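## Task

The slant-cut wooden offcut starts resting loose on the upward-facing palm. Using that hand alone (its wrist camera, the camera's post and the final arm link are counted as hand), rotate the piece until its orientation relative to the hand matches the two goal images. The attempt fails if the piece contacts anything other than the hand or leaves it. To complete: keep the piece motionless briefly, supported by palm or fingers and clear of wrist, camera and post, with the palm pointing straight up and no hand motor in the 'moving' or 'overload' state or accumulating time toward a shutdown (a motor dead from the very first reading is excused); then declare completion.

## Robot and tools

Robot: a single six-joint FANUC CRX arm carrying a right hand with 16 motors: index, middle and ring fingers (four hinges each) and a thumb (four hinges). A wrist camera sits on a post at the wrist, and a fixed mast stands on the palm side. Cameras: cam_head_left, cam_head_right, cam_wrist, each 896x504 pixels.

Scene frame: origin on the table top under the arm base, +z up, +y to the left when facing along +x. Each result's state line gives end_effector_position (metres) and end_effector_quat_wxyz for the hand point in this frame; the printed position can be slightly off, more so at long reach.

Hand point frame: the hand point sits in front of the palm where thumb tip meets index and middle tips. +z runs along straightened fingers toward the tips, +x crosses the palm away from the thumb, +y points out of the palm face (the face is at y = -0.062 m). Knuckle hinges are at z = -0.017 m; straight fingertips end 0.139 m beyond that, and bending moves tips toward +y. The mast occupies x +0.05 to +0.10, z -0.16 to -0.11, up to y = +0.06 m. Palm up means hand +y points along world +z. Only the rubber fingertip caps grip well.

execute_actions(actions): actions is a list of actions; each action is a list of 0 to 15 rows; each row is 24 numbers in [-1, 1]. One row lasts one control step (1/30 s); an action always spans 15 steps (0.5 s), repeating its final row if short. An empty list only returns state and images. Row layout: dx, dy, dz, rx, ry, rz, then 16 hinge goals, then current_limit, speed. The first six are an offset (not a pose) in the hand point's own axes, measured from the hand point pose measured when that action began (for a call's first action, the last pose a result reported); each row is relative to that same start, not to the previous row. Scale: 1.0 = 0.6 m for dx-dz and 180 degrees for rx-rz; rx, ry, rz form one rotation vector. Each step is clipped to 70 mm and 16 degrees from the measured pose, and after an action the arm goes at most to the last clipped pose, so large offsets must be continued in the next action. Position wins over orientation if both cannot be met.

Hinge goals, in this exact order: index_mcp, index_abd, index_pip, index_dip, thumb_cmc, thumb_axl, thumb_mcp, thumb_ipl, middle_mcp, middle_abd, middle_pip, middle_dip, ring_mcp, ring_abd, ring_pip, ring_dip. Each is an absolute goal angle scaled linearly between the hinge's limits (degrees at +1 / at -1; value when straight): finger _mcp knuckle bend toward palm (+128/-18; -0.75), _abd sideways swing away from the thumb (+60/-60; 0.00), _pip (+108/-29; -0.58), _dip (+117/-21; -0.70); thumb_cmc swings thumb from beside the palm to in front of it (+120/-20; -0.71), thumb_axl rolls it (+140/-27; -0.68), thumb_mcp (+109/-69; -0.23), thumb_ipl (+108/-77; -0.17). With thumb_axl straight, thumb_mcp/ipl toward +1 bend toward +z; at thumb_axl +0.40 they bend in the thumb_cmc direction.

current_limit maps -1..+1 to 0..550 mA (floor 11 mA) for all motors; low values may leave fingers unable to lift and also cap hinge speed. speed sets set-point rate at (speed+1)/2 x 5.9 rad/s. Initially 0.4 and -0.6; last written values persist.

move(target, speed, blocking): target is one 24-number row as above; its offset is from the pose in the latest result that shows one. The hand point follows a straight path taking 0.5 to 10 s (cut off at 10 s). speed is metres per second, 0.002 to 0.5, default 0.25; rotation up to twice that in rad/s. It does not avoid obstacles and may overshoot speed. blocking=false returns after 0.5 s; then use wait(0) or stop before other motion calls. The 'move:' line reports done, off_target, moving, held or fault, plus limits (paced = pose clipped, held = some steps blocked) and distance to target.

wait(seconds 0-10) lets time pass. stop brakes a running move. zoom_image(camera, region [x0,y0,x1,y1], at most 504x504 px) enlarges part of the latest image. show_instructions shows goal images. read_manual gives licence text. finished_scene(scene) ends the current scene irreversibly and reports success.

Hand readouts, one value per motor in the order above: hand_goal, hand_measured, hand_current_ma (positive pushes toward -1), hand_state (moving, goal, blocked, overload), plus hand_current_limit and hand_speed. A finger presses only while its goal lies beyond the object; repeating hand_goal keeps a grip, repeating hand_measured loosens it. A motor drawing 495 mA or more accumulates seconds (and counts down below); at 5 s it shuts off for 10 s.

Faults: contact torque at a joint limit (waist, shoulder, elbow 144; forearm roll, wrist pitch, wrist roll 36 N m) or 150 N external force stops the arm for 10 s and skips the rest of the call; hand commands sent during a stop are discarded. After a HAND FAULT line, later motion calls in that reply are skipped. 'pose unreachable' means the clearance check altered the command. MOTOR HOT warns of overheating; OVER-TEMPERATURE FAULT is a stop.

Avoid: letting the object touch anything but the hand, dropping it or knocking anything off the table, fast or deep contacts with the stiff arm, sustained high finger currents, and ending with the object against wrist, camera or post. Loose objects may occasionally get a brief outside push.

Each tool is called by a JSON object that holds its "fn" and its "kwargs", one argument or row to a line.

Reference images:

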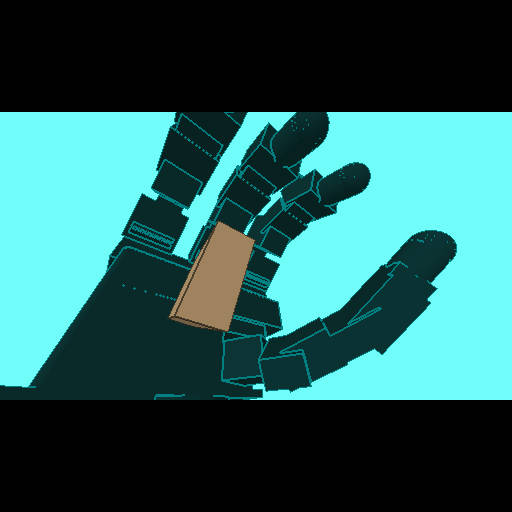

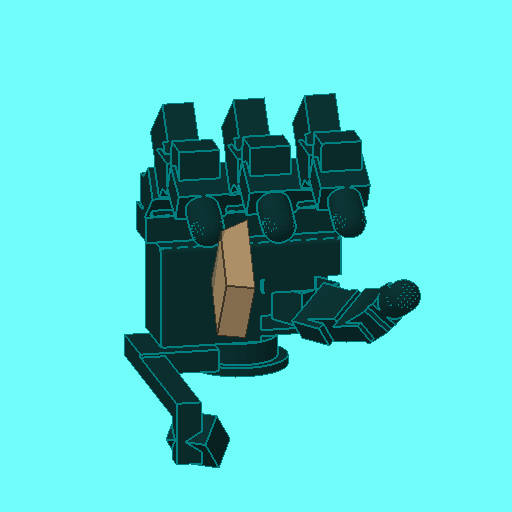

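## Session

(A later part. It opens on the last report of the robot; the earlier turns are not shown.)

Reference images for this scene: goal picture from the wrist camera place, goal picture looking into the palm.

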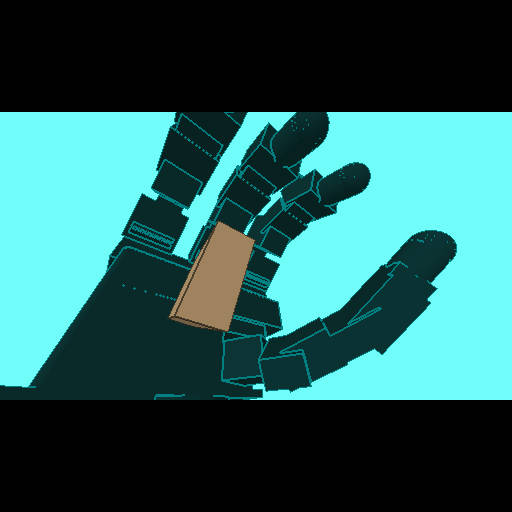

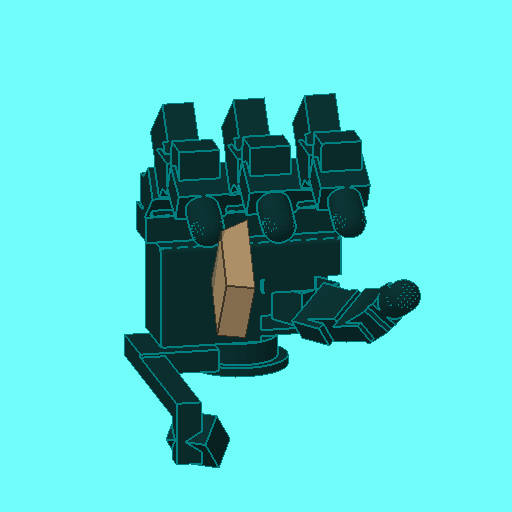

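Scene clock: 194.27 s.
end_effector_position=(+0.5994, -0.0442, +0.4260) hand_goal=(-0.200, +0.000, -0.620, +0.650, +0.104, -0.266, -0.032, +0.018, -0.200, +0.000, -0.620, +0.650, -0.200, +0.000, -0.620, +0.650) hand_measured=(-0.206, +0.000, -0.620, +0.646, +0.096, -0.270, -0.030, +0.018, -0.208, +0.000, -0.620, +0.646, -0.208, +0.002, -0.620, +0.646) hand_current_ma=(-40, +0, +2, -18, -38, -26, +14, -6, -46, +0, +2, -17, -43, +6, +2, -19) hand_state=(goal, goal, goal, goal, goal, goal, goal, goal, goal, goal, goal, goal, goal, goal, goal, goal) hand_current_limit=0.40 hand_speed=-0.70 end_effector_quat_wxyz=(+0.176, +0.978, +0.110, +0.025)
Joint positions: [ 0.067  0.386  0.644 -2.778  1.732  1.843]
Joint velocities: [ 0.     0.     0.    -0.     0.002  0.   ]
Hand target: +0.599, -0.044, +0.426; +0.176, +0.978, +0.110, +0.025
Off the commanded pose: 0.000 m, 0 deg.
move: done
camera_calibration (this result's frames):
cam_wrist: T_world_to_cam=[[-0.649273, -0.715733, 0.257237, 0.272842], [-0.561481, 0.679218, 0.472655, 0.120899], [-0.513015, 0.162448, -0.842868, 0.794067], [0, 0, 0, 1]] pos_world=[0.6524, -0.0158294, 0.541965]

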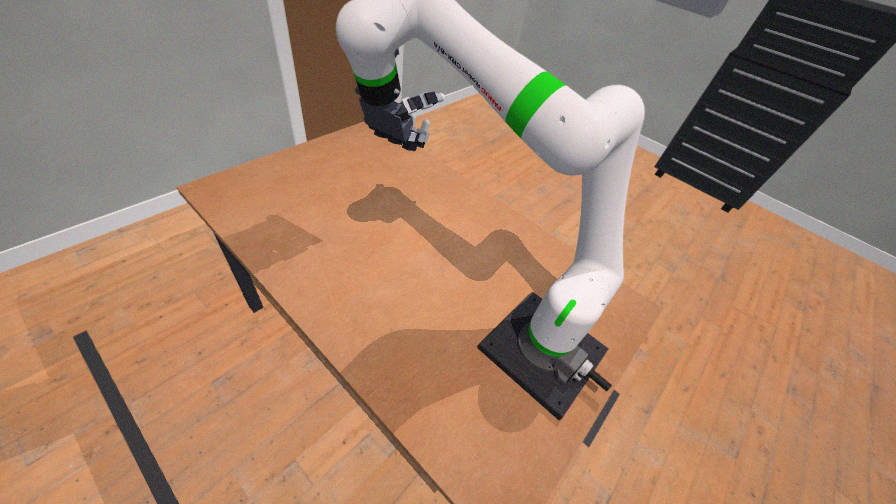

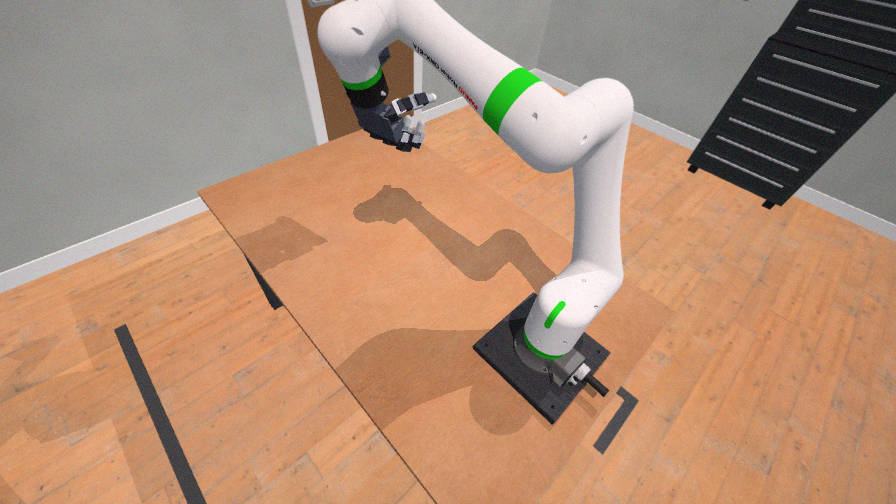

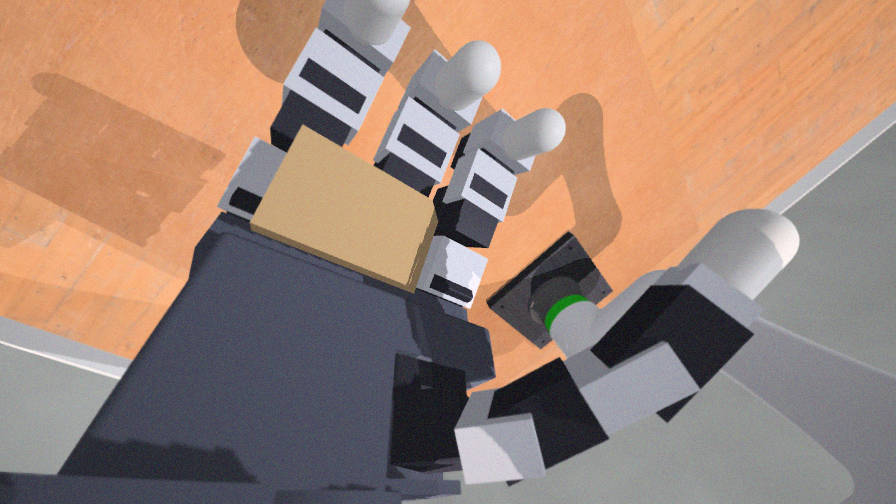

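{"fn": "move", "kwargs": {
  "target": [0,0,0,0,0,0,-0.2,0,-0.62,0.65,0.104,-0.266,-0.032,0.018,-0.2,0,-0.62,0.65,-0.35,0,-0.5,0.65,0.4,-0.7],
  "speed": 0.15
}}

{"fn": "zoom_image", "kwargs": {
  "camera": "cam_wrist",
  "region": [180, 0, 580, 340]
}}

Scene clock: 222.67 s.
end_effector_position=(+0.5994, -0.0442, +0.4260) hand_goal=(-0.200, +0.000, -0.620, +0.650, +0.104, -0.266, -0.032, +0.018, -0.200, +0.000, -0.620, +0.650, -0.350, +0.000, -0.500, +0.650) hand_measured=(-0.206, +0.000, -0.620, +0.646, +0.096, -0.270, -0.030, +0.018, -0.208, +0.000, -0.620, +0.646, -0.356, +0.002, -0.508, +0.646) hand_current_ma=(-40, +0, +2, -18, -38, -26, +14, -6, -48, +0, +2, -17, -32, +6, -38, -19) hand_state=(goal, goal, goal, goal, goal, goal, goal, goal, goal, goal, goal, goal, goal, goal, goal, goal) hand_current_limit=0.40 hand_speed=-0.70 end_effector_quat_wxyz=(+0.176, +0.978, +0.110, +0.025)
Joint positions: [ 0.067  0.386  0.644 -2.778  1.732  1.843]
Joint velocities: [ 0.     0.001 -0.     0.001  0.    -0.001]
Hand target: +0.599, -0.044, +0.426; +0.176, +0.978, +0.110, +0.025
Off the commanded pose: 0.000 m, 0 deg.
move: done
camera_calibration (this result's frames):
cam_wrist: T_world_to_cam=[[-0.64931, -0.715704, 0.257225, 0.272851], [-0.561459, 0.679243, 0.472645, 0.120906], [-0.512992, 0.162472, -0.842877, 0.79407], [0, 0, 0, 1]] pos_world=[0.6524, -0.0158587, 0.541974]

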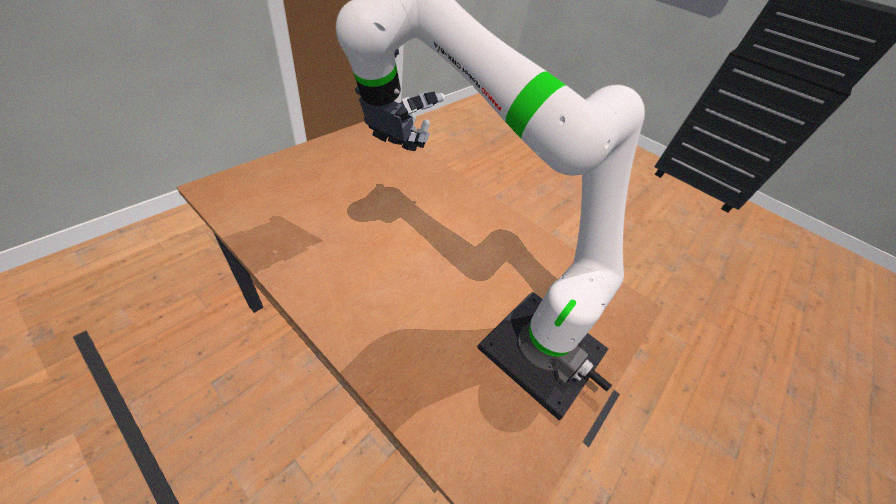

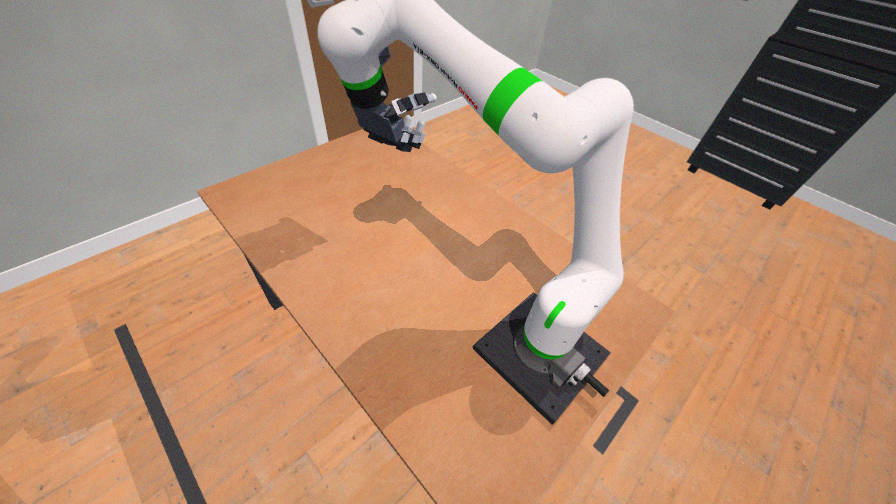

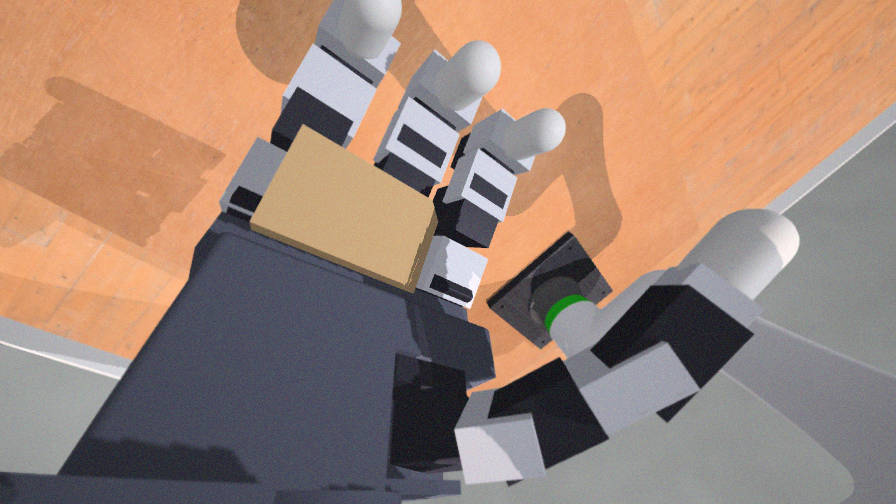

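Region (180, 0, 580, 340) of cam_wrist's 896x504 image, scaled by 1.260, with more detail than that image has; it fills the top 428 rows of this view, and the rest is white.

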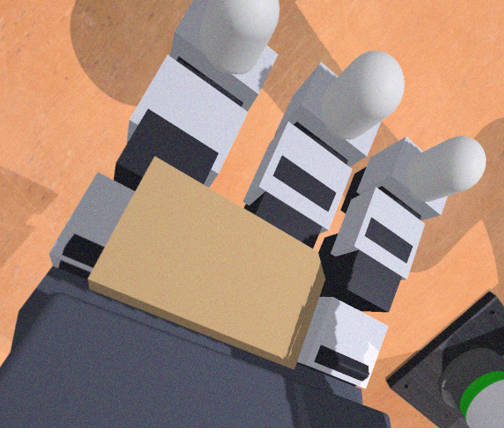

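{"fn": "move", "kwargs": {
  "target": [0,0,0,0,0,0,-0.4,0,-0.62,0.75,0.104,-0.266,-0.032,0.018,-0.4,0,-0.62,0.75,-0.4,0,-0.62,0.75,0.6,1.0],
  "speed": 0.15
}}

Scene clock: 239.50 s.
end_effector_position=(+0.5994, -0.0442, +0.4260) hand_goal=(-0.400, +0.000, -0.620, +0.750, +0.104, -0.266, -0.032, +0.018, -0.400, +0.000, -0.620, +0.750, -0.400, +0.000, -0.620, +0.750) hand_measured=(-0.404, +0.000, -0.620, +0.746, +0.096, -0.270, -0.030, +0.018, -0.406, +0.000, -0.620, +0.746, -0.406, +0.002, -0.620, +0.746) hand_current_ma=(-28, +0, +0, -20, -37, -26, +15, -6, -34, +0, +0, -18, -32, +6, +4, -20) hand_state=(goal, goal, goal, goal, goal, goal, goal, goal, goal, goal, goal, goal, goal, goal, goal, goal) hand_current_limit=0.60 hand_speed=1.00 end_effector_quat_wxyz=(+0.176, +0.978, +0.110, +0.025)
Joint positions: [ 0.067  0.386  0.644 -2.778  1.732  1.843]
Joint velocities: [-0.     0.    -0.     0.001  0.001  0.001]
Hand target: +0.599, -0.044, +0.426; +0.176, +0.978, +0.110, +0.025
Off the commanded pose: 0.000 m, 0 deg.
move: done
camera_calibration (this result's frames):
cam_wrist: T_world_to_cam=[[-0.649257, -0.715744, 0.257247, 0.272836], [-0.561486, 0.679208, 0.472663, 0.120893], [-0.51303, 0.162439, -0.84286, 0.794064], [0, 0, 0, 1]] pos_world=[0.652399, -0.0158179, 0.541957]

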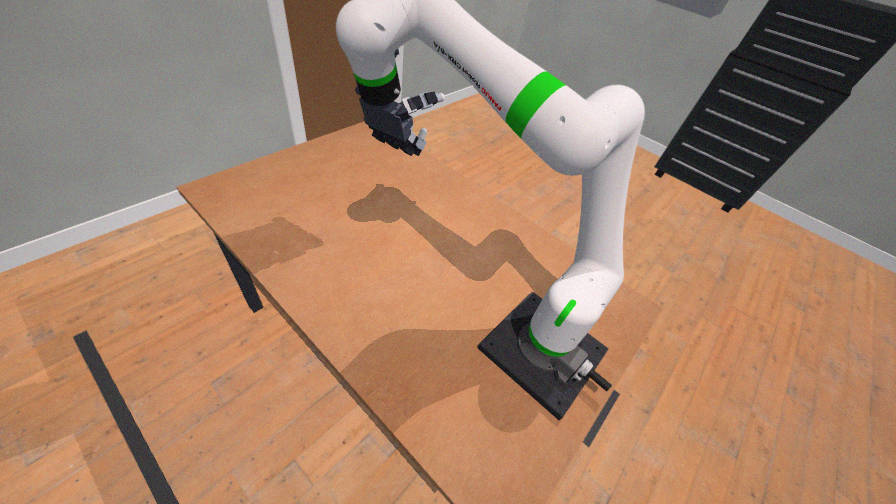

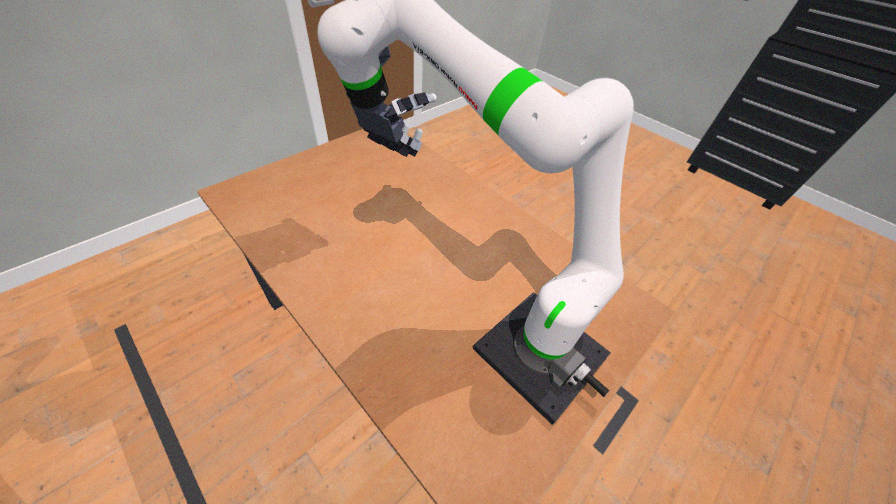

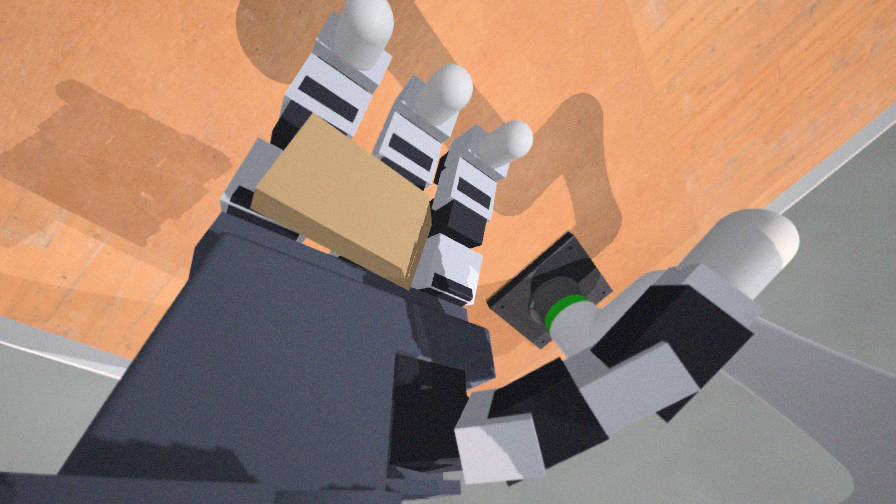

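{"fn": "move", "kwargs": {
  "target": [0,0,0,0,0,0,-0.4,0,-0.62,0.75,0.104,-0.266,-0.032,0.018,-0.5,0,-0.62,0.75,-0.33,0,-0.62,0.75,0.6,1.0],
  "speed": 0.15
}}

Scene clock: 249.33 s.
end_effector_position=(+0.5994, -0.0442, +0.4260) hand_goal=(-0.400, +0.000, -0.620, +0.750, +0.104, -0.266, -0.032, +0.018, -0.500, +0.000, -0.620, +0.750, -0.330, +0.000, -0.620, +0.750) hand_measured=(-0.406, +0.000, -0.620, +0.746, +0.096, -0.270, -0.030, +0.018, -0.506, +0.000, -0.620, +0.746, -0.348, +0.002, -0.620, +0.746) hand_current_ma=(-29, -1, +0, -19, -37, -26, +15, -6, -32, +0, +0, -18, -109, +6, +0, -20) hand_state=(goal, goal, goal, goal, goal, goal, goal, goal, goal, goal, goal, goal, goal, goal, goal, goal) hand_current_limit=0.60 hand_speed=1.00 end_effector_quat_wxyz=(+0.176, +0.978, +0.110, +0.025)
Joint positions: [ 0.067  0.386  0.644 -2.778  1.732  1.843]
Joint velocities: [-0.     0.    -0.     0.001 -0.001  0.001]
Hand target: +0.599, -0.044, +0.426; +0.176, +0.978, +0.110, +0.025
Off the commanded pose: 0.000 m, 0 deg.
move: done
camera_calibration (this result's frames):
cam_wrist: T_world_to_cam=[[-0.64931, -0.715703, 0.257225, 0.272851], [-0.561458, 0.679243, 0.472645, 0.120907], [-0.512992, 0.162472, -0.842877, 0.79407], [0, 0, 0, 1]] pos_world=[0.6524, -0.0158592, 0.541974]

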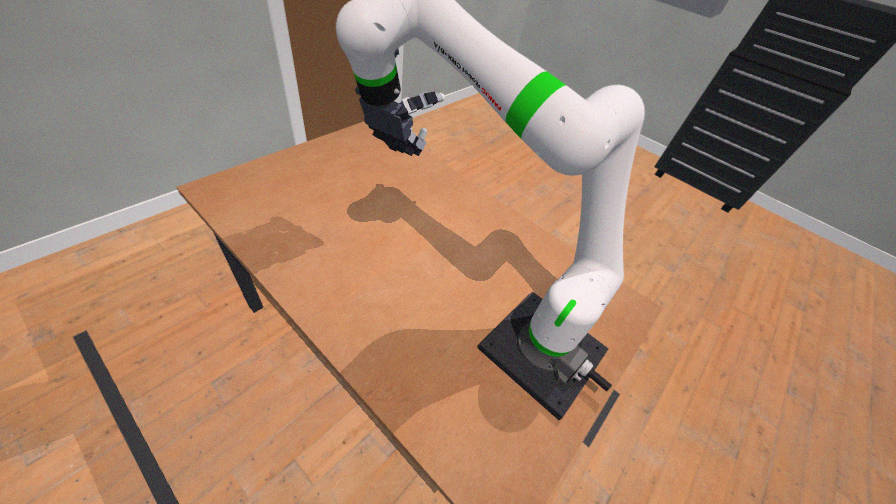

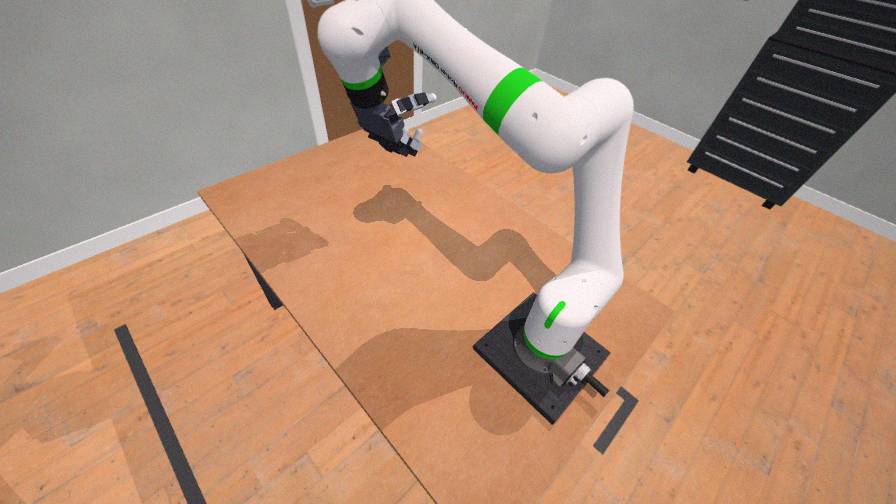

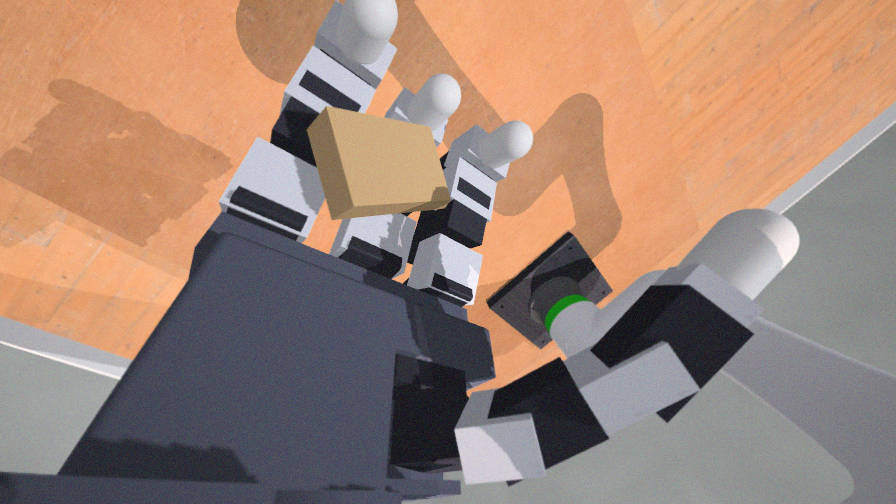

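{"fn": "move", "kwargs": {
  "target": [0,0,0,0,0,0,-0.33,0,-0.62,0.75,0.104,-0.266,-0.032,0.018,-0.33,0,-0.62,0.75,-0.36,0,-0.62,0.75,0.6,-0.7],
  "speed": 0.15
}}

{"fn": "zoom_image", "kwargs": {
  "camera": "cam_wrist",
  "region": [180, 0, 580, 340]
}}

Scene clock: 265.47 s.
end_effector_position=(+0.5994, -0.0442, +0.4260) hand_goal=(-0.330, +0.000, -0.620, +0.750, +0.104, -0.266, -0.032, +0.018, -0.330, +0.000, -0.620, +0.750, -0.360, +0.000, -0.620, +0.750) hand_measured=(-0.346, +0.000, -0.620, +0.746, +0.096, -0.270, -0.030, +0.018, -0.354, +0.000, -0.620, +0.746, -0.366, +0.002, -0.620, +0.746) hand_current_ma=(-99, -1, +0, -19, -36, -26, +15, -6, -128, -1, -2, -18, -38, +6, -2, -20) hand_state=(goal, goal, goal, goal, goal, goal, goal, goal, blocked, goal, goal, goal, goal, goal, goal, goal) hand_current_limit=0.60 hand_speed=-0.70 end_effector_quat_wxyz=(+0.176, +0.978, +0.110, +0.025)
Joint positions: [ 0.067  0.386  0.644 -2.778  1.732  1.843]
Joint velocities: [-0.    -0.001 -0.    -0.001 -0.001  0.   ]
Hand target: +0.599, -0.044, +0.426; +0.176, +0.978, +0.110, +0.025
Off the commanded pose: 0.000 m, 0 deg.
move: done
camera_calibration (this result's frames):
cam_wrist: T_world_to_cam=[[-0.649256, -0.715745, 0.257247, 0.272836], [-0.561487, 0.679207, 0.472663, 0.120893], [-0.51303, 0.162439, -0.842861, 0.794064], [0, 0, 0, 1]] pos_world=[0.652399, -0.0158172, 0.541957]

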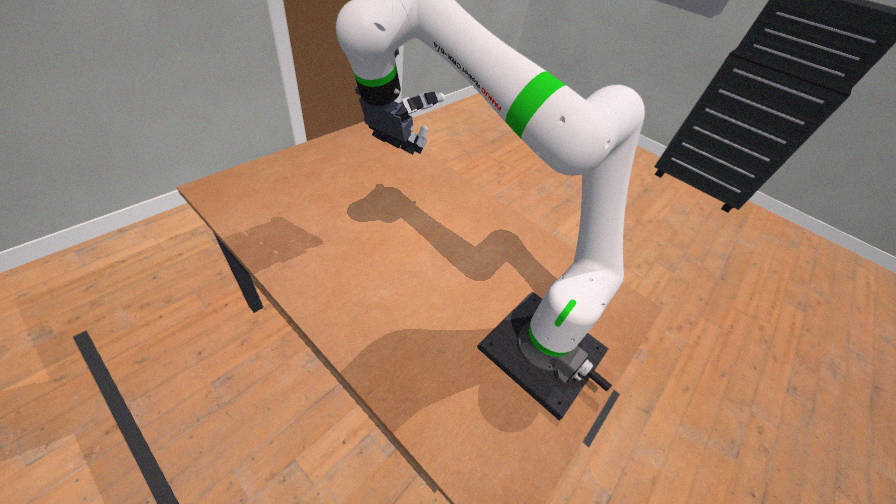

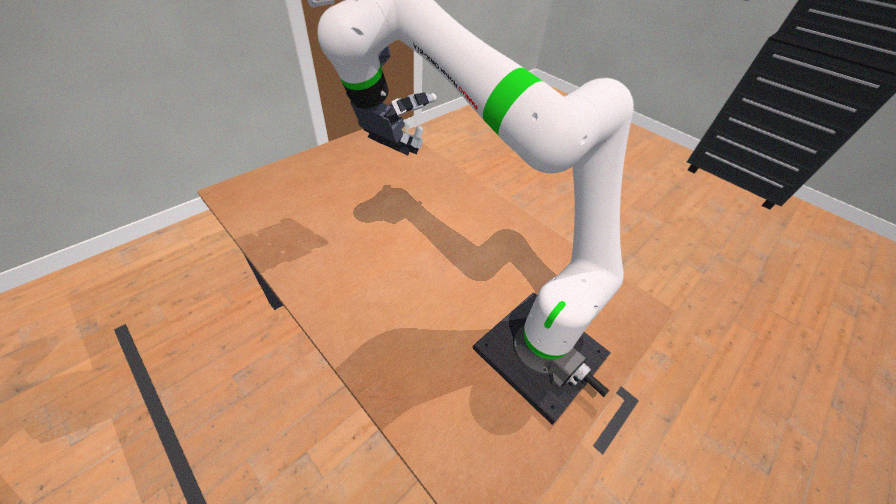

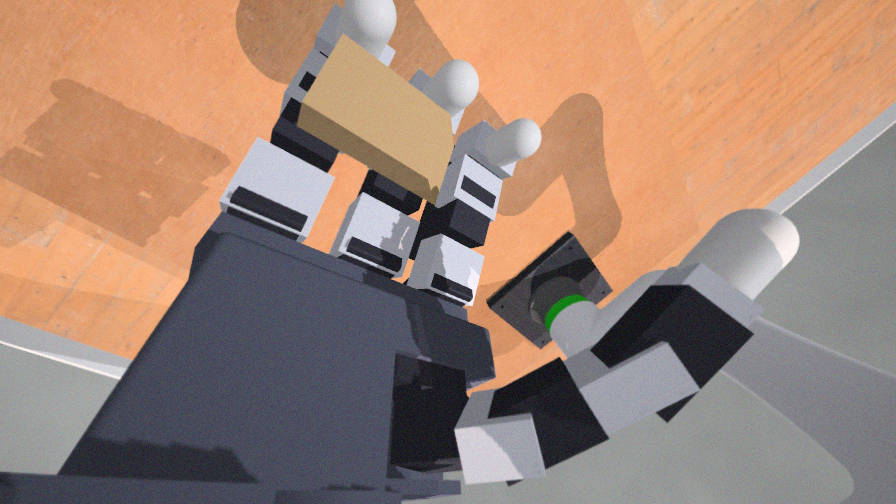

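Region (180, 0, 580, 340) of cam_wrist's 896x504 image, scaled by 1.260, with more detail than that image has; it fills the top 428 rows of this view, and the rest is white.

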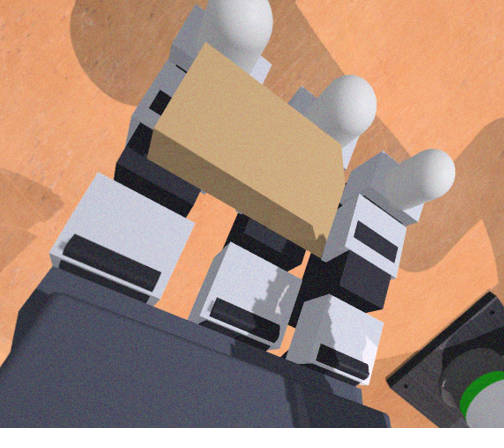

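{"fn": "move", "kwargs": {
  "target": [0,0,0,0,0,0,0.5,0,-0.6,0.5,0.104,-0.266,-0.032,0.018,0.51,0,-0.6,0.5,0.5,0,-0.6,0.5,0.6,-0.7],
  "speed": 0.15
}}

Scene clock: 273.67 s.
end_effector_position=(+0.5994, -0.0442, +0.4260) hand_goal=(+0.500, +0.000, -0.600, +0.500, +0.104, -0.266, -0.032, +0.018, +0.510, +0.000, -0.600, +0.500, +0.500, +0.000, -0.600, +0.500) hand_measured=(+0.476, +0.000, -0.606, +0.502, +0.096, -0.270, -0.030, +0.018, +0.478, +0.000, -0.606, +0.502, +0.476, +0.002, -0.608, +0.502) hand_current_ma=(-135, -1, -36, +14, -36, -26, +15, -6, -170, -1, -34, +13, -140, +6, -37, +14) hand_state=(blocked, goal, goal, goal, goal, goal, goal, goal, blocked, goal, goal, goal, blocked, goal, goal, goal) hand_current_limit=0.60 hand_speed=-0.70 end_effector_quat_wxyz=(+0.176, +0.978, +0.110, +0.025)
Joint positions: [ 0.067  0.386  0.644 -2.778  1.732  1.843]
Joint velocities: [-0.     0.     0.    -0.001  0.001 -0.   ]
Hand target: +0.599, -0.044, +0.426; +0.176, +0.978, +0.110, +0.025
Off the commanded pose: 0.000 m, 0 deg.
move: done
camera_calibration (this result's frames):
cam_wrist: T_world_to_cam=[[-0.649302, -0.715703, 0.257248, 0.272836], [-0.561442, 0.679244, 0.472664, 0.120893], [-0.513021, 0.162472, -0.84286, 0.794064], [0, 0, 0, 1]] pos_world=[0.652398, -0.0158593, 0.541957]

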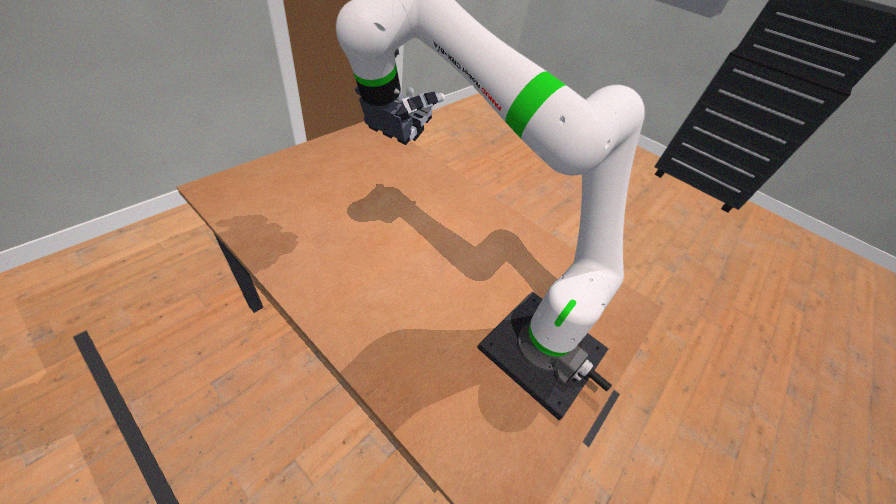

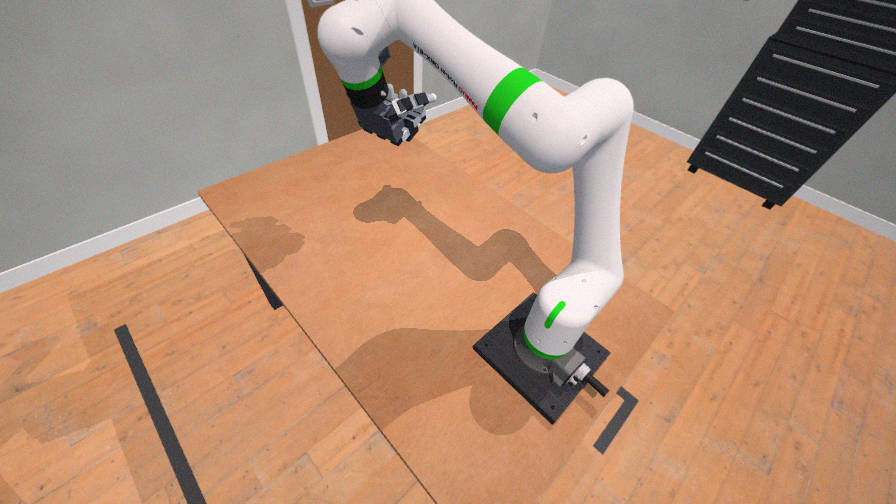

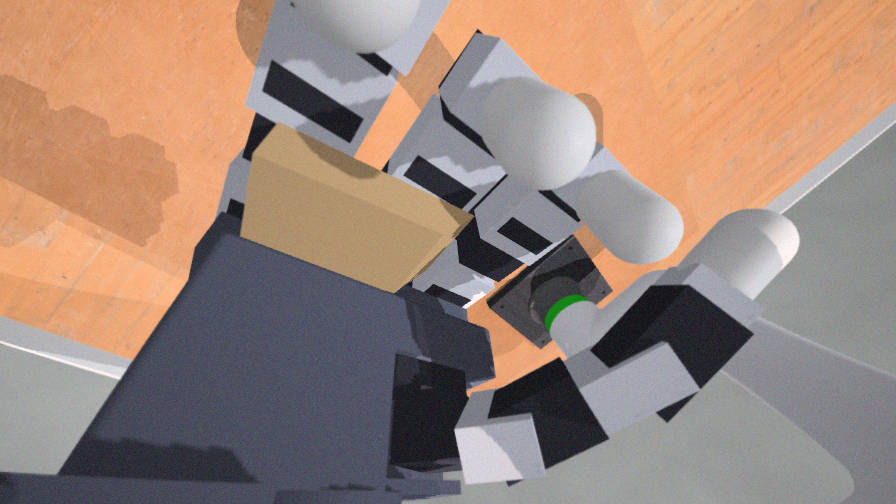

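{"fn": "move", "kwargs": {
  "target": [0,0,0,-0.3,0,0,0.5,0,-0.6,-0.3,0.104,-0.266,-0.032,0.018,0.51,0,-0.6,-0.3,0.5,0,-0.6,-0.3,0.6,-0.7],
  "speed": 0.2
}}

{"fn": "move", "kwargs": {
  "target": [0,0,0,0,0,0,0.5,0,-0.6,-0.3,0.104,-0.266,-0.032,0.018,0.95,0,-0.4,-0.6,0.95,0,-0.4,-0.6,0.6,-0.7],
  "speed": 0.2
}}

Scene clock: 297.33 s.
end_effector_position=(+0.5993, -0.0446, +0.4258) hand_goal=(+0.500, +0.000, -0.600, -0.300, +0.104, -0.266, -0.032, +0.018, +0.510, +0.000, -0.600, -0.300, +0.500, +0.000, -0.600, -0.300) hand_measured=(+0.490, +0.000, -0.604, -0.298, +0.096, -0.270, -0.030, +0.018, +0.494, +0.000, -0.604, -0.298, +0.490, +0.002, -0.604, -0.298) hand_current_ma=(-60, -1, -24, +14, -36, -26, +15, -6, -85, -1, -23, +13, -60, +6, -24, +15) hand_state=(goal, goal, goal, goal, goal, goal, goal, goal, goal, goal, goal, goal, goal, goal, goal, goal) hand_current_limit=0.60 hand_speed=-0.70 end_effector_quat_wxyz=(+0.601, +0.792, +0.085, +0.072)
Joint positions: [ 0.396  0.475  0.401 -1.842  1.677  1.452]
Joint velocities: [ 0. -0.  0. -0.  0. -0.]
Hand target: +0.599, -0.045, +0.426; +0.601, +0.791, +0.086, +0.072
Off the commanded pose: 0.000 m, 0 deg.
move: done
camera_calibration (this result's frames):
cam_wrist: T_world_to_cam=[[-0.753426, -0.284318, 0.592885, 0.211265], [-0.564625, 0.741838, -0.361766, 0.481233], [-0.336968, -0.607322, -0.719453, 0.601597], [0, 0, 0, 1]] pos_world=[0.633608, 0.0684322, 0.481659]

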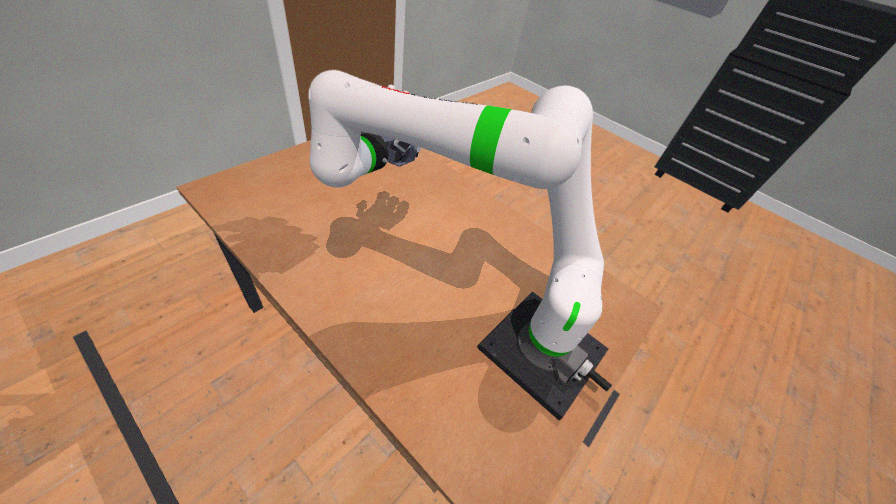

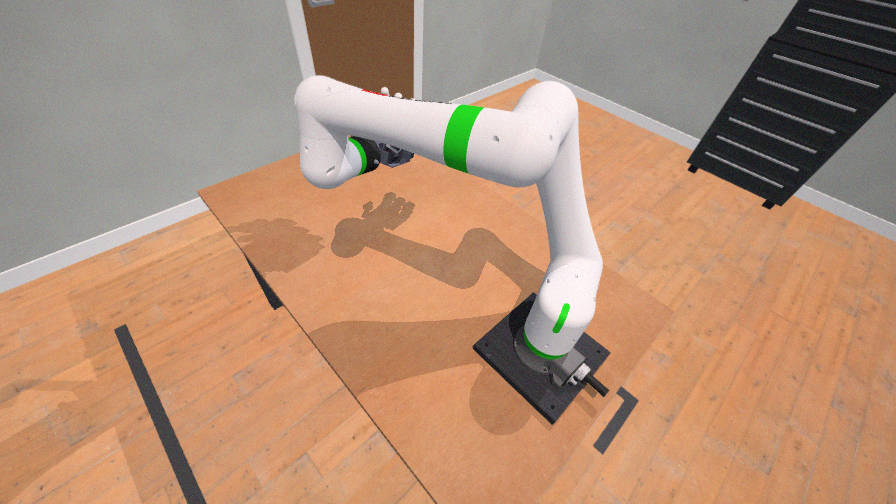

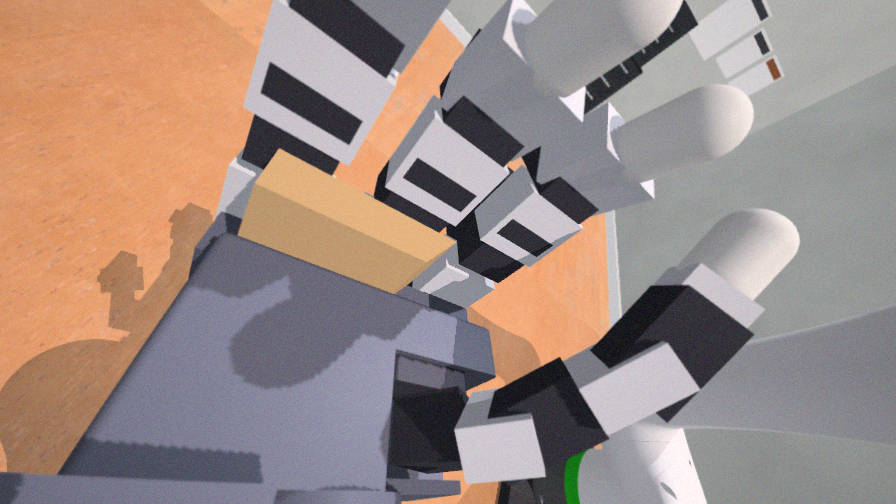

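Scene clock: 298.03 s.
end_effector_position=(+0.5993, -0.0446, +0.4258) hand_goal=(+0.500, +0.000, -0.600, -0.300, +0.104, -0.266, -0.032, +0.018, +0.950, +0.000, -0.400, -0.600, +0.950, +0.000, -0.400, -0.600) hand_measured=(+0.490, +0.000, -0.604, -0.298, +0.096, -0.270, -0.030, +0.018, +0.508, +0.000, -0.404, -0.598, +0.508, +0.002, -0.404, -0.596) hand_current_ma=(-59, -1, -24, +14, -36, -26, +15, -6, -440, -1, -17, +15, -440, +6, -17, +17) hand_state=(goal, goal, goal, goal, goal, goal, goal, goal, blocked, goal, goal, goal, blocked, goal, goal, goal) hand_current_limit=0.60 hand_speed=-0.70 end_effector_quat_wxyz=(+0.601, +0.792, +0.085, +0.072)
Joint positions: [ 0.396  0.475  0.401 -1.842  1.677  1.452]
Joint velocities: [-0.     0.001  0.    -0.002 -0.     0.   ]
Hand target: +0.599, -0.045, +0.426; +0.601, +0.792, +0.085, +0.072
Off the commanded pose: 0.000 m, 0 deg.
move: done
camera_calibration (this result's frames):
cam_wrist: T_world_to_cam=[[-0.753415, -0.284311, 0.592903, 0.211258], [-0.564634, 0.74183, -0.361768, 0.481234], [-0.336979, -0.607335, -0.719437, 0.601591], [0, 0, 0, 1]] pos_world=[0.63361, 0.0684363, 0.481647]

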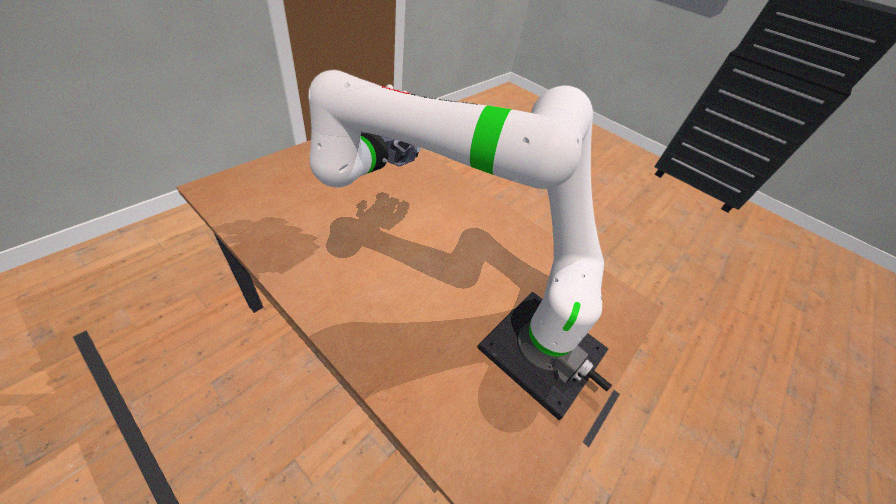

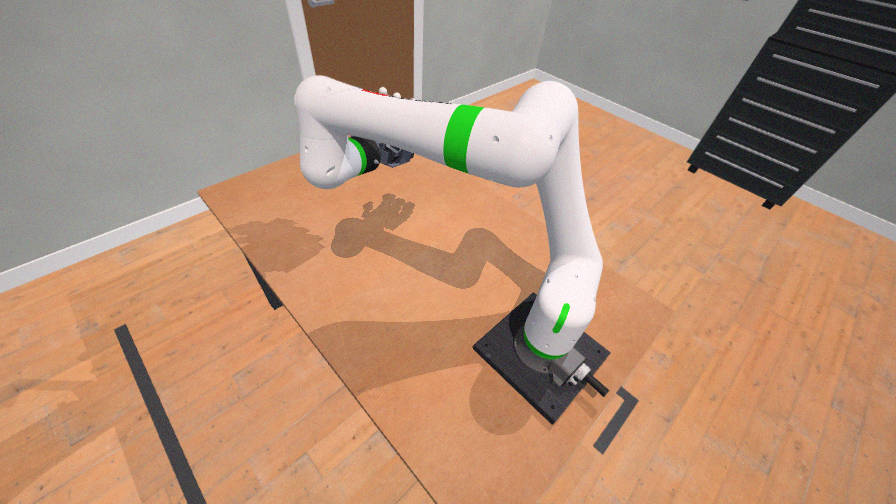

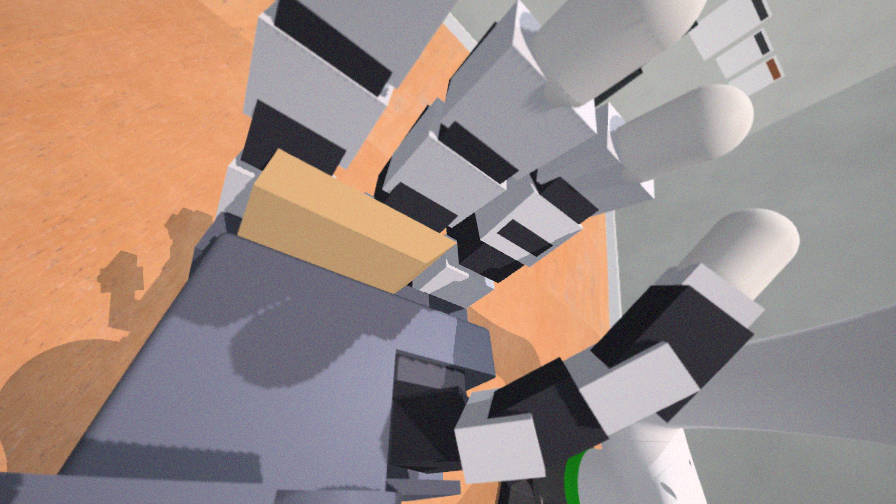

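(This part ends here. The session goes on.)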